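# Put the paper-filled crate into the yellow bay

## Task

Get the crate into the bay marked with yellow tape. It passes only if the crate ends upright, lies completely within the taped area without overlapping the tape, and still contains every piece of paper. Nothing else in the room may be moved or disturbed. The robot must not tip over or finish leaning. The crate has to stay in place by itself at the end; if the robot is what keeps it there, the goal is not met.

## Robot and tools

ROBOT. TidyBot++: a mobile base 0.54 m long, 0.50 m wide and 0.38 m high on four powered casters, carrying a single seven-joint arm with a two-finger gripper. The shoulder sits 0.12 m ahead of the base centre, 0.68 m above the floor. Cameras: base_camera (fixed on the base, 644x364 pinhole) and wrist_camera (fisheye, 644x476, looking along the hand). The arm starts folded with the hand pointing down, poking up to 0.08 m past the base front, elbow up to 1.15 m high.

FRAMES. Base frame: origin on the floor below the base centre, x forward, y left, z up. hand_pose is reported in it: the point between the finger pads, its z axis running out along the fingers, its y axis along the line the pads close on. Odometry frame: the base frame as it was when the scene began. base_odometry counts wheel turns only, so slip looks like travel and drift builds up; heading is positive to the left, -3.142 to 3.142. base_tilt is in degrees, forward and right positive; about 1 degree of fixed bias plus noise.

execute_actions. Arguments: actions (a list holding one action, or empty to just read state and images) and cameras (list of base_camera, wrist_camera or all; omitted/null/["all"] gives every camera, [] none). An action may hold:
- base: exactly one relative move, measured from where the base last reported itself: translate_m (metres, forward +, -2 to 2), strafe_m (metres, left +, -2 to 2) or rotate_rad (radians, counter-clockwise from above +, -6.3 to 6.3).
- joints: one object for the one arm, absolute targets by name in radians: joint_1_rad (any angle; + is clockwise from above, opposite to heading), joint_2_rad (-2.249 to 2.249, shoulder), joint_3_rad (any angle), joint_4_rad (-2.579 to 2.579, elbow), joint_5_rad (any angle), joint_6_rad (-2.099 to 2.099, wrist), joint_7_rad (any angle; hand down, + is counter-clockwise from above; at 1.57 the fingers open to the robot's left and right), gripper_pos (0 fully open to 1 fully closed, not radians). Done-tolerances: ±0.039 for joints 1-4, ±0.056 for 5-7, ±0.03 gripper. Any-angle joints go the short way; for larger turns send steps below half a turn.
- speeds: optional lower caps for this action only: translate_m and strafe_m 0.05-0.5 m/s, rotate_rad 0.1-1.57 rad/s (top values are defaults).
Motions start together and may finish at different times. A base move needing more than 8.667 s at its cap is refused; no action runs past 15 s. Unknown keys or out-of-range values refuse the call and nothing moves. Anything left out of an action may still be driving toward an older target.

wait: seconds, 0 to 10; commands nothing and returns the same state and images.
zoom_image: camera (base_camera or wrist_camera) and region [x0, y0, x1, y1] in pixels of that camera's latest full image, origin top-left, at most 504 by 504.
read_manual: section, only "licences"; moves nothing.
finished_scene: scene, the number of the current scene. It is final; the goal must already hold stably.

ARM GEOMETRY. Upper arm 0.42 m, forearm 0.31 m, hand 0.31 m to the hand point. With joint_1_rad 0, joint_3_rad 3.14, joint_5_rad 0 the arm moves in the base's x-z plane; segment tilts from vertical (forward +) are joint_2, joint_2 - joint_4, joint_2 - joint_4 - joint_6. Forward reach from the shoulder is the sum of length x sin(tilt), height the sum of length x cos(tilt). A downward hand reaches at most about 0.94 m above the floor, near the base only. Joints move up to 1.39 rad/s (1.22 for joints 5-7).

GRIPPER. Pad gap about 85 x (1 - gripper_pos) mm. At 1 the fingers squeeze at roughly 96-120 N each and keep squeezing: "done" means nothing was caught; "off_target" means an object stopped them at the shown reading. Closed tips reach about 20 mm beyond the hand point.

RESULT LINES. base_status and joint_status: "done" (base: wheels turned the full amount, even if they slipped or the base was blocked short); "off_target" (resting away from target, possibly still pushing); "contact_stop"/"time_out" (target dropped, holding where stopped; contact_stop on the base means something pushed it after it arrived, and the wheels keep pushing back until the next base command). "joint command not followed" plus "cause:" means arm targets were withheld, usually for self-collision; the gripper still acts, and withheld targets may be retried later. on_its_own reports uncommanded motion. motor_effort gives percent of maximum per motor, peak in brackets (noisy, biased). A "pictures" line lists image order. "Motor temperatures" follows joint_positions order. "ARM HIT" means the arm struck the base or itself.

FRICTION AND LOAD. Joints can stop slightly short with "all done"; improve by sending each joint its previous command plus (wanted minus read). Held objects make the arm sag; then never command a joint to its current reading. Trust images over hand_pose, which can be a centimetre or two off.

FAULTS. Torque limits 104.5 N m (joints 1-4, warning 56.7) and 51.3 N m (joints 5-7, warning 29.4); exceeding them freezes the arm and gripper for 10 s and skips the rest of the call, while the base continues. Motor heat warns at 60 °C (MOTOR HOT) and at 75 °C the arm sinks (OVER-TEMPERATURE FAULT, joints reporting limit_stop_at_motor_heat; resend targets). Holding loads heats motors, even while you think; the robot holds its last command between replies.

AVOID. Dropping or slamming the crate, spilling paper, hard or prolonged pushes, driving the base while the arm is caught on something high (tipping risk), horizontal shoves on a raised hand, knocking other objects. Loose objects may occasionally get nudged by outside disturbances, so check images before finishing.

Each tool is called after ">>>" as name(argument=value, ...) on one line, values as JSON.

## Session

>>> execute_actions(actions=[{"joints":{"joint_2_rad":-0.2,"joint_4_rad":-1.6,"joint_6_rad":-1.3}}])

Scene clock: 2.20 s.
Motor temperatures (°C, as the motors report them): [36 34 34 37 48 48 50]
base_odometry: x=+0.000 y=+0.000 heading=+0.000 (m, m, rad; odometry frame)
base_tilt: forward=-0.3 right=-0.7 (deg)
base_status: not commanded
joint_positions: joint_1_rad=+0.053 joint_2_rad=-0.216 joint_3_rad=+3.092 joint_4_rad=-1.610 joint_5_rad=+0.012 joint_6_rad=-1.266 joint_7_rad=+1.575 gripper_pos=+0.000
joint_status: all done
motor_effort: joint_1_rad=+0(1) joint_2_rad=-12(13) joint_3_rad=-1(1) joint_4_rad=+20(20) joint_5_rad=-1(1) joint_6_rad=+4(4) joint_7_rad=+1(1) (%)
hand_pose: x=+0.4819 y=-0.0016 z=+0.8717 quat_wxyz=(+0.012, +0.971, +0.002, +0.238) (m; base frame)
pictures: base_camera, wrist_camera
camera_calibration (this result's frames):
wrist_camera: T_world_to_cam=[[-0.0490598, -0.99853, 0.0230538, 0.00213729], [-0.873132, 0.0316676, -0.486454, 0.905987], [0.485009, -0.0439944, -0.873402, 0.662992], [0, 0, 0, 1]] pos_world=[0.469594, 0.00261162, 1.01973]
Images, in order (width x height): base_camera 644x364, wrist_camera 644x476.

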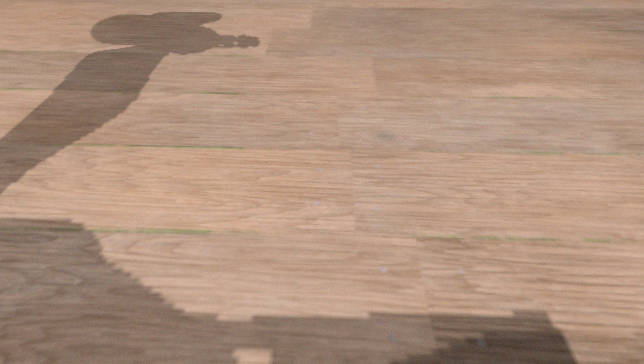

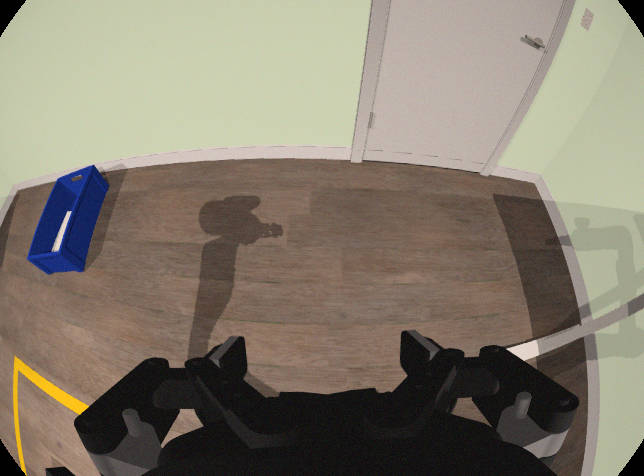

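>>> execute_actions(actions=[{"base":{"rotate_rad":1.57},"joints":{"joint_1_rad":-0.03,"joint_3_rad":3.17}}])

Scene clock: 8.33 s.
Motor temperatures (°C, as the motors report them): [36 34 34 37 48 48 50]
base_odometry: x=+0.000 y=+0.000 heading=+1.570 (m, m, rad; odometry frame)
base_tilt: forward=-0.3 right=-0.7 (deg)
base_status: done
joint_positions: joint_1_rad=-0.022 joint_2_rad=-0.203 joint_3_rad=+3.160 joint_4_rad=-1.610 joint_5_rad=+0.012 joint_6_rad=-1.266 joint_7_rad=+1.575 gripper_pos=+0.000
joint_status: all done
motor_effort: joint_1_rad=-1(1) joint_2_rad=-13(15) joint_3_rad=-2(0) joint_4_rad=+20(20) joint_5_rad=-1(0) joint_6_rad=+4(4) joint_7_rad=+0(1) (%)
hand_pose: x=+0.4849 y=-0.0013 z=+0.8676 quat_wxyz=(+0.004, +0.973, +0.004, +0.232) (m; base frame)
pictures: base_camera, wrist_camera
camera_calibration (this result's frames):
wrist_camera: T_world_to_cam=[[-0.0405868, -0.999132, 0.0093306, 0.0105044], [-0.879114, 0.03127, -0.475585, 0.900028], [0.474881, -0.0275051, -0.87962, 0.66824], [0, 0, 0, 1]] pos_world=[0.474319, 0.00073147, 1.01574]
Images, in order (width x height): base_camera 644x364, wrist_camera 644x476.

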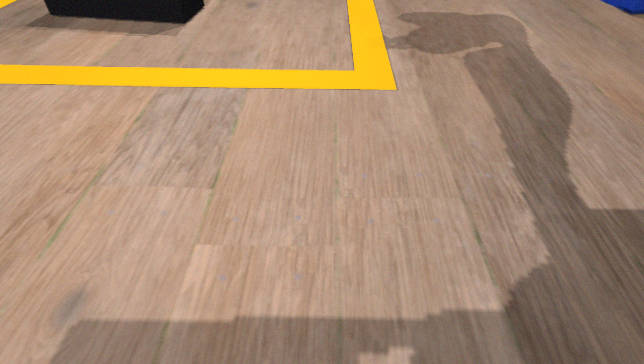

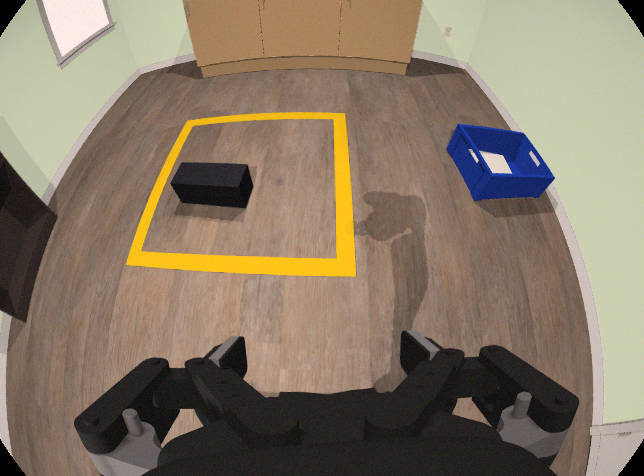

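>>> execute_actions(actions=[{"base":{"strafe_m":-0.25}}], cameras=[])

>>> execute_actions(actions=[{"base":{"translate_m":1.68}}], cameras=[])

>>> execute_actions(actions=[{"base":{"rotate_rad":-1.57}}], cameras=[])

>>> execute_actions(actions=[{"joints":{"joint_1_rad":0.52,"joint_2_rad":1.03,"joint_4_rad":-1.42,"joint_6_rad":-0.68,"joint_7_rad":0.45}}])

Scene clock: 23.93 s.
Motor temperatures (°C, as the motors report them): [36 34 34 37 48 48 50]
base_odometry: x=+0.250 y=+0.000 heading=+1.570 (m, m, rad; odometry frame)
base_tilt: forward=-0.3 right=-0.7 (deg)
base_status: done
joint_positions: joint_1_rad=-0.022 joint_2_rad=-0.203 joint_3_rad=+3.164 joint_4_rad=-1.610 joint_5_rad=+0.012 joint_6_rad=-1.266 joint_7_rad=+1.575 gripper_pos=+0.000
joint_status: not commanded
motor_effort: joint_1_rad=+0(1) joint_2_rad=-13(14) joint_3_rad=-1(1) joint_4_rad=+20(20) joint_5_rad=-1(0) joint_6_rad=+4(4) joint_7_rad=+1(1) (%)
hand_pose: x=+0.4849 y=-0.0029 z=+0.8675 quat_wxyz=(+0.004, +0.973, +0.002, +0.232) (m; base frame)
pictures: none
No camera images: the call's "cameras" was empty. Leave "cameras" out to get every camera's image.

Scene clock: 28.67 s.
Motor temperatures (°C, as the motors report them): [36 34 34 37 48 48 50]
base_odometry: x=+0.252 y=+1.680 heading=+1.570 (m, m, rad; odometry frame)
base_tilt: forward=-0.3 right=-0.7 (deg)
base_status: done
joint_positions: joint_1_rad=-0.022 joint_2_rad=-0.199 joint_3_rad=+3.164 joint_4_rad=-1.609 joint_5_rad=+0.012 joint_6_rad=-1.271 joint_7_rad=+1.575 gripper_pos=+0.000
joint_status: not commanded
motor_effort: joint_1_rad=+0(0) joint_2_rad=-13(15) joint_3_rad=-1(1) joint_4_rad=+20(21) joint_5_rad=-1(1) joint_6_rad=+4(4) joint_7_rad=+1(0) (%)
hand_pose: x=+0.4848 y=-0.0029 z=+0.8658 quat_wxyz=(+0.004, +0.974, +0.002, +0.228) (m; base frame)
pictures: none
No camera images: the call's "cameras" was empty. Leave "cameras" out to get every camera's image.

Scene clock: 31.03 s.
Motor temperatures (°C, as the motors report them): [36 34 34 37 48 48 50]
base_odometry: x=+0.252 y=+1.680 heading=+0.000 (m, m, rad; odometry frame)
base_tilt: forward=-0.3 right=-0.7 (deg)
base_status: done
joint_positions: joint_1_rad=-0.023 joint_2_rad=-0.199 joint_3_rad=+3.168 joint_4_rad=-1.609 joint_5_rad=+0.012 joint_6_rad=-1.271 joint_7_rad=+1.575 gripper_pos=+0.000
joint_status: not commanded
motor_effort: joint_1_rad=-1(1) joint_2_rad=-13(15) joint_3_rad=-2(0) joint_4_rad=+20(20) joint_5_rad=-1(0) joint_6_rad=+4(4) joint_7_rad=+0(0) (%)
hand_pose: x=+0.4848 y=-0.0042 z=+0.8658 quat_wxyz=(+0.004, +0.974, +0.000, +0.228) (m; base frame)
pictures: none
No camera images: the call's "cameras" was empty. Leave "cameras" out to get every camera's image.

Scene clock: 33.53 s.
Motor temperatures (°C, as the motors report them): [36 34 34 37 48 48 50]
base_odometry: x=+0.252 y=+1.680 heading=+0.000 (m, m, rad; odometry frame)
base_tilt: forward=-0.3 right=-0.7 (deg)
base_status: not commanded
joint_positions: joint_1_rad=+0.508 joint_2_rad=+1.027 joint_3_rad=+3.168 joint_4_rad=-1.434 joint_5_rad=+0.012 joint_6_rad=-0.713 joint_7_rad=+0.475 gripper_pos=+0.000
joint_status: all done
motor_effort: joint_1_rad=+0(1) joint_2_rad=-45(47) joint_3_rad=-1(0) joint_4_rad=+11(20) joint_5_rad=-1(1) joint_6_rad=+0(4) joint_7_rad=+1(1) (%)
hand_pose: x=+0.5896 y=-0.2806 z=+0.3438 quat_wxyz=(+0.019, +0.693, -0.720, -0.011) (m; base frame)
pictures: base_camera, wrist_camera
camera_calibration (this result's frames):
wrist_camera: T_world_to_cam=[[-0.994778, 0.0804047, 0.0628607, 0.587693], [0.0779614, 0.996137, -0.0404039, 0.308547], [-0.0658665, -0.0352922, -0.997204, 0.507162], [0, 0, 0, 1]] pos_world=[0.593975, -0.336709, 0.481268]
Images, in order (width x height): base_camera 644x364, wrist_camera 644x476.

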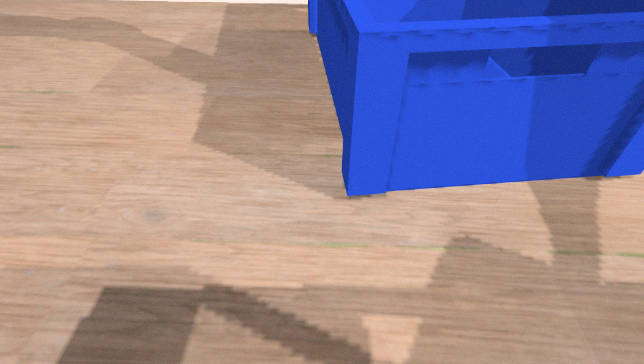

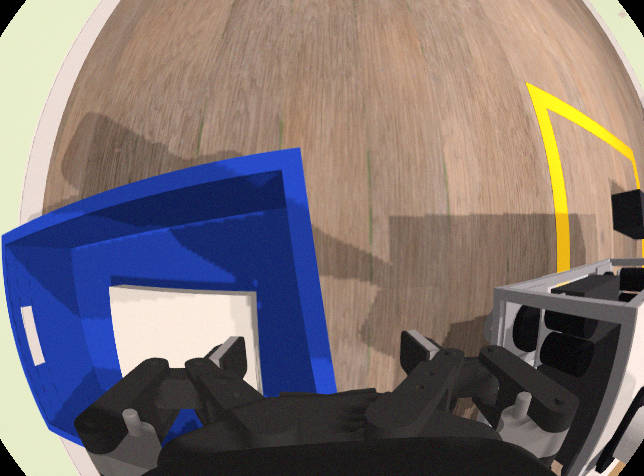

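>>> execute_actions(actions=[{"joints":{"joint_1_rad":0.41,"joint_7_rad":0.56}}], cameras=[])

>>> execute_actions(actions=[{"joints":{"joint_2_rad":1.295,"joint_4_rad":-1.36,"joint_6_rad":-0.48}}])

Scene clock: 39.40 s.
Motor temperatures (°C, as the motors report them): [36 34 34 37 48 48 50]
base_odometry: x=+0.252 y=+1.680 heading=+0.001 (m, m, rad; odometry frame)
base_tilt: forward=-0.3 right=-0.7 (deg)
base_status: not commanded
joint_positions: joint_1_rad=+0.408 joint_2_rad=+1.027 joint_3_rad=+3.168 joint_4_rad=-1.434 joint_5_rad=+0.012 joint_6_rad=-0.713 joint_7_rad=+0.536 gripper_pos=+0.000
joint_status: all done
motor_effort: joint_1_rad=+0(2) joint_2_rad=-45(46) joint_3_rad=-2(0) joint_4_rad=+11(11) joint_5_rad=-1(0) joint_6_rad=+0(0) joint_7_rad=+1(1) (%)
hand_pose: x=+0.6154 y=-0.2323 z=+0.3438 quat_wxyz=(+0.019, +0.749, -0.662, -0.011) (m; base frame)
pictures: none
No camera images: the call's "cameras" was empty. Leave "cameras" out to get every camera's image.

Scene clock: 41.07 s.
Motor temperatures (°C, as the motors report them): [36 34 34 37 48 48 50]
base_odometry: x=+0.252 y=+1.680 heading=+0.001 (m, m, rad; odometry frame)
base_tilt: forward=-0.3 right=-0.7 (deg)
base_status: not commanded
joint_positions: joint_1_rad=+0.408 joint_2_rad=+1.299 joint_3_rad=+3.168 joint_4_rad=-1.371 joint_5_rad=+0.012 joint_6_rad=-0.513 joint_7_rad=+0.536 gripper_pos=+0.000
joint_status: all done
motor_effort: joint_1_rad=+0(1) joint_2_rad=-47(49) joint_3_rad=-2(2) joint_4_rad=+8(11) joint_5_rad=-1(1) joint_6_rad=+0(0) joint_7_rad=+1(1) (%)
hand_pose: x=+0.6039 y=-0.2275 z=+0.2036 quat_wxyz=(+0.021, +0.752, -0.659, -0.015) (m; base frame)
pictures: base_camera, wrist_camera
camera_calibration (this result's frames):
wrist_camera: T_world_to_cam=[[-0.99348, -0.0888142, 0.0714741, 0.565363], [-0.0914416, 0.995217, -0.0343617, 0.349737], [-0.0680805, -0.0406734, -0.99685, 0.370277], [0, 0, 0, 1]] pos_world=[0.618866, -0.282792, 0.34072]
Images, in order (width x height): base_camera 644x364, wrist_camera 644x476.

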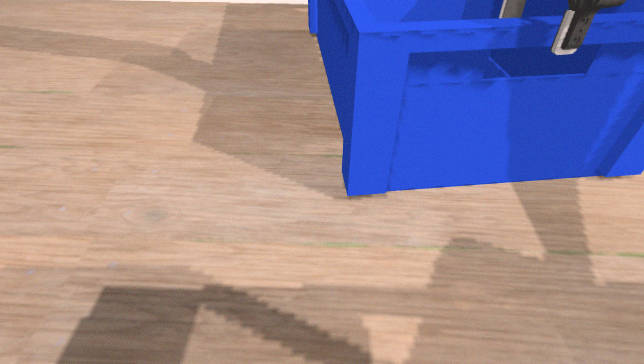

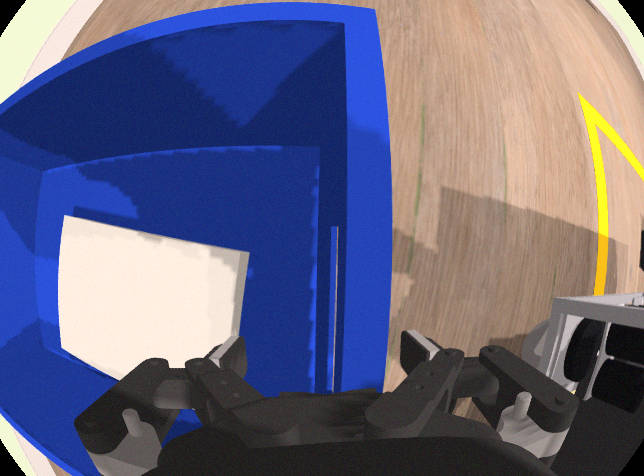

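>>> execute_actions(actions=[{"joints":{"gripper_pos":1}}], cameras=[])

>>> execute_actions(actions=[{"base":{"strafe_m":0.08},"speeds":{"strafe_m":0.1}}], cameras=[])

>>> execute_actions(actions=[{"base":{"translate_m":-0.5},"joints":{"joint_1_rad":0.12,"joint_7_rad":0.35},"speeds":{"translate_m":0.2}}])

Scene clock: 50.17 s.
Motor temperatures (°C, as the motors report them): [36 34 34 37 48 48 50]
base_odometry: x=+0.252 y=+1.680 heading=+0.000 (m, m, rad; odometry frame)
base_tilt: forward=-0.3 right=-0.7 (deg)
base_status: not commanded
joint_positions: joint_1_rad=+0.418 joint_2_rad=+1.301 joint_3_rad=+3.177 joint_4_rad=-1.389 joint_5_rad=+0.011 joint_6_rad=-0.513 joint_7_rad=+0.536 gripper_pos=+0.777
joint_status: gripper_pos off_target (ended at +0.777, target +1.000)
motor_effort: joint_1_rad=-4(4) joint_2_rad=-46(53) joint_3_rad=-2(7) joint_4_rad=+12(18) joint_5_rad=+1(3) joint_6_rad=+1(8) joint_7_rad=+2(3) (%)
hand_pose: x=+0.5887 y=-0.2325 z=+0.2005 quat_wxyz=(+0.028, +0.747, -0.664, -0.023) (m; base frame)
pictures: none
No camera images: the call's "cameras" was empty. Leave "cameras" out to get every camera's image.

Scene clock: 51.53 s.
Motor temperatures (°C, as the motors report them): [36 34 34 37 48 48 50]
base_odometry: x=+0.252 y=+1.760 heading=-0.001 (m, m, rad; odometry frame)
base_tilt: forward=-0.3 right=-0.7 (deg)
base_status: done
joint_positions: joint_1_rad=+0.444 joint_2_rad=+1.306 joint_3_rad=+3.191 joint_4_rad=-1.364 joint_5_rad=+0.009 joint_6_rad=-0.486 joint_7_rad=+0.537 gripper_pos=+0.780
joint_status: not commanded
motor_effort: joint_1_rad=-7(9) joint_2_rad=-49(52) joint_3_rad=-6(8) joint_4_rad=+8(12) joint_5_rad=+3(3) joint_6_rad=-2(4) joint_7_rad=+7(6) (%)
hand_pose: x=+0.5973 y=-0.2610 z=+0.2006 quat_wxyz=(+0.027, +0.737, -0.675, +0.000) (m; base frame)
pictures: none
No camera images: the call's "cameras" was empty. Leave "cameras" out to get every camera's image.

Scene clock: 54.87 s.
Motor temperatures (°C, as the motors report them): [36 35 34 37 48 48 50]
base_odometry: x=-0.248 y=+1.760 heading=+0.000 (m, m, rad; odometry frame)
base_tilt: forward=-0.3 right=-0.7 (deg)
base_status: done
joint_positions: joint_1_rad=+0.131 joint_2_rad=+1.312 joint_3_rad=+3.188 joint_4_rad=-1.340 joint_5_rad=+0.006 joint_6_rad=-0.463 joint_7_rad=+0.334 gripper_pos=+0.784
joint_status: all done
motor_effort: joint_1_rad=+0(12) joint_2_rad=-50(54) joint_3_rad=-2(10) joint_4_rad=+6(9) joint_5_rad=-1(5) joint_6_rad=-3(7) joint_7_rad=+0(7) (%)
hand_pose: x=+0.6732 y=-0.1009 z=+0.2007 quat_wxyz=(+0.013, +0.773, -0.634, +0.023) (m; base frame)
pictures: base_camera, wrist_camera
camera_calibration (this result's frames):
wrist_camera: T_world_to_cam=[[-0.988068, -0.153741, 0.00922929, 0.647979], [-0.153985, 0.984837, -0.0798986, 0.280133], [0.00319438, -0.0803665, -0.99676, 0.32526], [0, 0, 0, 1]] pos_world=[0.682345, -0.150125, 0.340608]
Images, in order (width x height): base_camera 644x364, wrist_camera 644x476.

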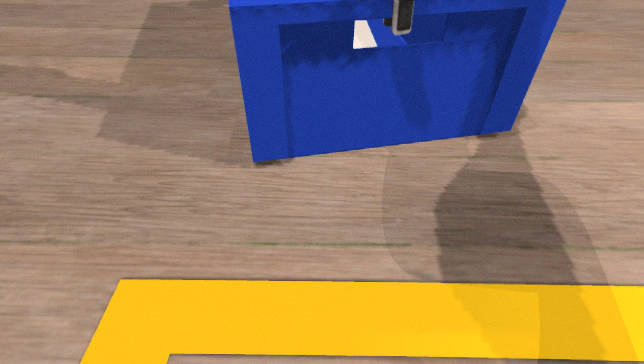

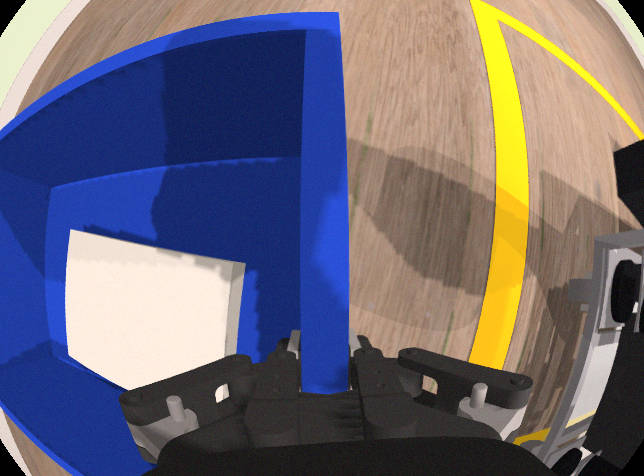

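>>> execute_actions(actions=[{"base":{"translate_m":-0.5},"joints":{"joint_7_rad":0.12},"speeds":{"translate_m":0.2}}])

Scene clock: 61.73 s.
Motor temperatures (°C, as the motors report them): [36 35 34 37 48 48 50]
base_odometry: x=-0.748 y=+1.760 heading=+0.000 (m, m, rad; odometry frame)
base_tilt: forward=-0.3 right=-0.7 (deg)
base_status: done
joint_positions: joint_1_rad=+0.106 joint_2_rad=+1.312 joint_3_rad=+3.169 joint_4_rad=-1.340 joint_5_rad=+0.018 joint_6_rad=-0.463 joint_7_rad=+0.137 gripper_pos=+0.785
joint_status: all done
motor_effort: joint_1_rad=+0(5) joint_2_rad=-50(55) joint_3_rad=-3(1) joint_4_rad=+6(9) joint_5_rad=-2(5) joint_6_rad=-2(6) joint_7_rad=+0(6) (%)
hand_pose: x=+0.6772 y=-0.0775 z=+0.2010 quat_wxyz=(+0.006, +0.721, -0.692, +0.021) (m; base frame)
pictures: base_camera, wrist_camera
camera_calibration (this result's frames):
wrist_camera: T_world_to_cam=[[-0.999996, 0.000731061, -0.00269576, 0.677972], [0.000903843, 0.997907, -0.0646604, 0.150808], [0.00264284, -0.0646626, -0.997904, 0.329223], [0, 0, 0, 1]] pos_world=[0.676963, -0.129699, 0.340112]
Images, in order (width x height): base_camera 644x364, wrist_camera 644x476.

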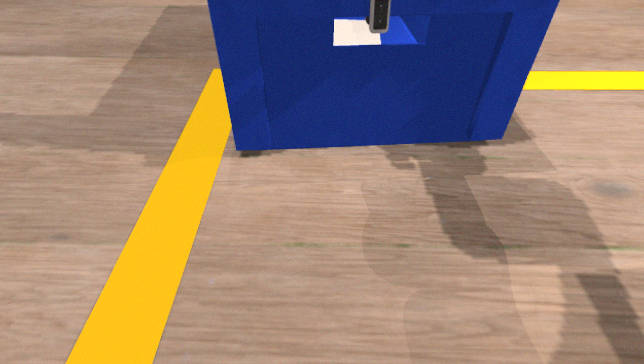

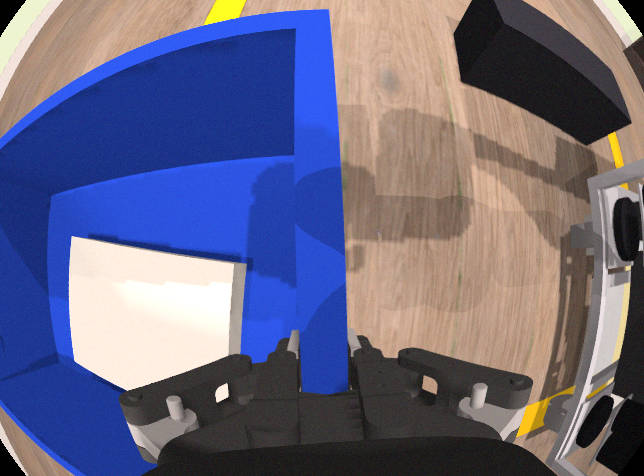

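>>> execute_actions(actions=[{"base":{"translate_m":-0.42},"joints":{"joint_1_rad":0.21},"speeds":{"translate_m":0.2}}])

>>> execute_actions(actions=[{"joints":{"joint_1_rad":0.25,"joint_7_rad":0.17,"joint_2_rad":1.25,"joint_4_rad":-1.75,"joint_6_rad":-0.19}}])

>>> execute_actions(actions=[{"joints":{"gripper_pos":0}}], cameras=[])

>>> execute_actions(actions=[{"joints":{"joint_2_rad":0.5,"joint_4_rad":-1.4,"joint_6_rad":-1.0,"joint_7_rad":1.57}}])

Scene clock: 70.63 s.
Motor temperatures (°C, as the motors report them): [36 35 34 37 48 48 50]
base_odometry: x=-1.168 y=+1.760 heading=+0.000 (m, m, rad; odometry frame)
base_tilt: forward=-0.3 right=-0.7 (deg)
base_status: done
joint_positions: joint_1_rad=+0.185 joint_2_rad=+1.312 joint_3_rad=+3.154 joint_4_rad=-1.340 joint_5_rad=+0.018 joint_6_rad=-0.463 joint_7_rad=+0.137 gripper_pos=+0.785
joint_status: all done
motor_effort: joint_1_rad=+1(7) joint_2_rad=-51(56) joint_3_rad=-2(3) joint_4_rad=+6(8) joint_5_rad=-3(4) joint_6_rad=-2(6) joint_7_rad=+0(3) (%)
hand_pose: x=+0.6709 y=-0.1126 z=+0.2011 quat_wxyz=(+0.001, +0.695, -0.719, +0.017) (m; base frame)
pictures: base_camera, wrist_camera
camera_calibration (this result's frames):
wrist_camera: T_world_to_cam=[[-0.997089, 0.0761258, -0.00421958, 0.678601], [0.0762418, 0.995811, -0.0504763, 0.132177], [0.000359359, -0.0506511, -0.998716, 0.330294], [0, 0, 0, 1]] pos_world=[0.66643, -0.166553, 0.339405]
Images, in order (width x height): base_camera 644x364, wrist_camera 644x476.

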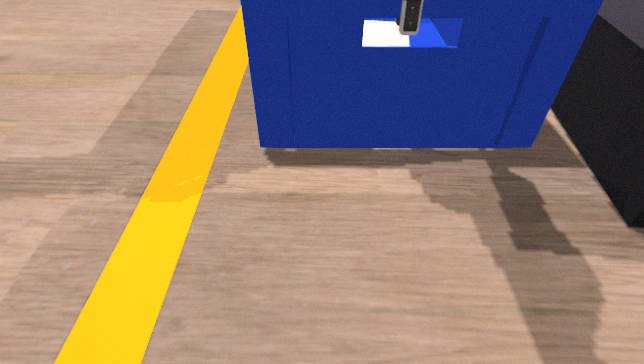

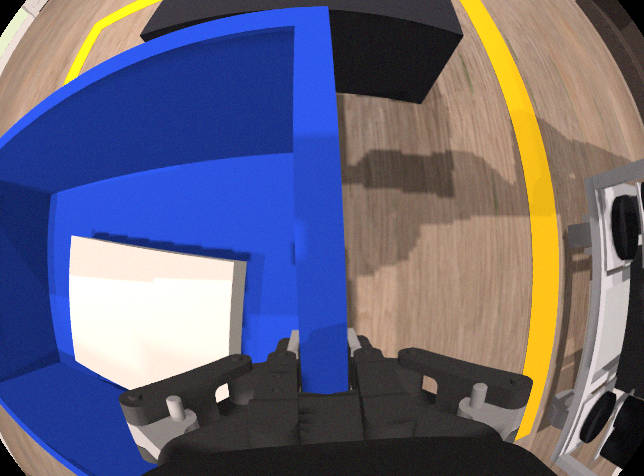

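Scene clock: 72.17 s.
Motor temperatures (°C, as the motors report them): [36 35 34 37 48 48 50]
base_odometry: x=-1.168 y=+1.760 heading=+0.000 (m, m, rad; odometry frame)
base_tilt: forward=-0.3 right=-0.7 (deg)
base_status: not commanded
joint_positions: joint_1_rad=+0.220 joint_2_rad=+1.237 joint_3_rad=+3.154 joint_4_rad=-1.694 joint_5_rad=+0.018 joint_6_rad=-0.187 joint_7_rad=+0.152 gripper_pos=+0.785
joint_status: joint_4_rad off_target (ended at -1.694, target -1.750); the others done
motor_effort: joint_1_rad=+2(3) joint_2_rad=-37(50) joint_3_rad=-1(0) joint_4_rad=-3(6) joint_5_rad=-3(3) joint_6_rad=-5(6) joint_7_rad=-1(1) (%)
hand_pose: x=+0.5767 y=-0.1102 z=+0.2010 quat_wxyz=(+0.000, +0.687, -0.726, +0.014) (m; base frame)
pictures: base_camera, wrist_camera
camera_calibration (this result's frames):
wrist_camera: T_world_to_cam=[[-0.99535, 0.0963227, -0.00113306, 0.585095], [0.0962747, 0.99432, -0.0453841, 0.124229], [-0.0032449, -0.0452821, -0.998969, 0.333111], [0, 0, 0, 1]] pos_world=[0.571495, -0.164798, 0.339069]
Images, in order (width x height): base_camera 644x364, wrist_camera 644x476.

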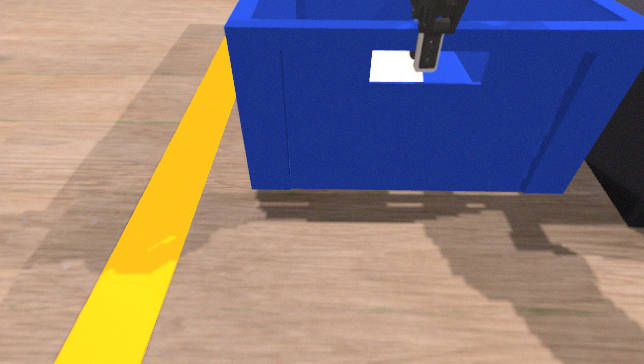

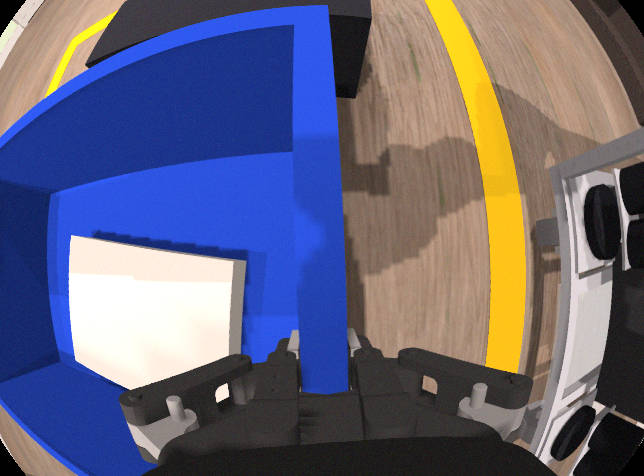

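Scene clock: 73.27 s.
Motor temperatures (°C, as the motors report them): [36 35 34 37 48 48 50]
base_odometry: x=-1.168 y=+1.760 heading=+0.000 (m, m, rad; odometry frame)
base_tilt: forward=-0.3 right=-0.7 (deg)
base_status: not commanded
joint_positions: joint_1_rad=+0.234 joint_2_rad=+1.241 joint_3_rad=+3.156 joint_4_rad=-1.738 joint_5_rad=+0.018 joint_6_rad=-0.185 joint_7_rad=+0.152 gripper_pos=+0.000
joint_status: all done
on_its_own: joint_4_rad moved -0.044 to your old target -1.750
motor_effort: joint_1_rad=+0(2) joint_2_rad=-41(42) joint_3_rad=-2(1) joint_4_rad=+3(4) joint_5_rad=-1(2) joint_6_rad=+0(5) joint_7_rad=+0(1) (%)
hand_pose: x=+0.5469 y=-0.1106 z=+0.1965 quat_wxyz=(+0.013, +0.682, -0.731, -0.005) (m; base frame)
pictures: none
No camera images: the call's "cameras" was empty. Leave "cameras" out to get every camera's image.

Scene clock: 75.37 s.
Motor temperatures (°C, as the motors report them): [36 35 34 37 48 48 50]
base_odometry: x=-1.168 y=+1.760 heading=+0.000 (m, m, rad; odometry frame)
base_tilt: forward=-0.3 right=-0.7 (deg)
base_status: not commanded
joint_positions: joint_1_rad=+0.234 joint_2_rad=+0.498 joint_3_rad=+3.156 joint_4_rad=-1.409 joint_5_rad=+0.018 joint_6_rad=-0.968 joint_7_rad=+1.548 gripper_pos=+0.000
joint_status: all done
motor_effort: joint_1_rad=-1(0) joint_2_rad=-37(46) joint_3_rad=-2(2) joint_4_rad=+18(19) joint_5_rad=-1(1) joint_6_rad=+2(2) joint_7_rad=+0(1) (%)
hand_pose: x=+0.6802 y=-0.1451 z=+0.6475 quat_wxyz=(+0.026, +0.983, -0.129, +0.131) (m; base frame)
pictures: base_camera, wrist_camera
camera_calibration (this result's frames):
wrist_camera: T_world_to_cam=[[-0.303436, -0.952468, 0.0270322, 0.0508549], [-0.914205, 0.283014, -0.290056, 0.911851], [0.268619, -0.112726, -0.956628, 0.555761], [0, 0, 0, 1]] pos_world=[0.699761, -0.14698, 0.79477]
Images, in order (width x height): base_camera 644x364, wrist_camera 644x476.

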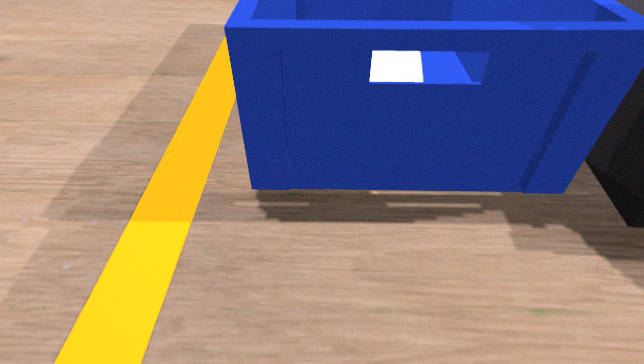

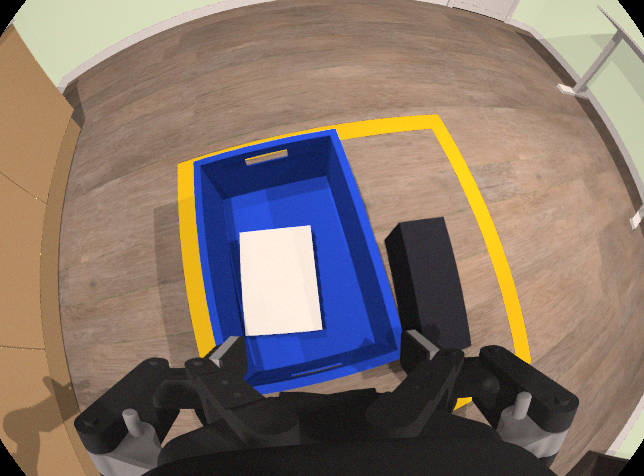

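>>> finished_scene(scene=2)

The scene is finished: the task was done.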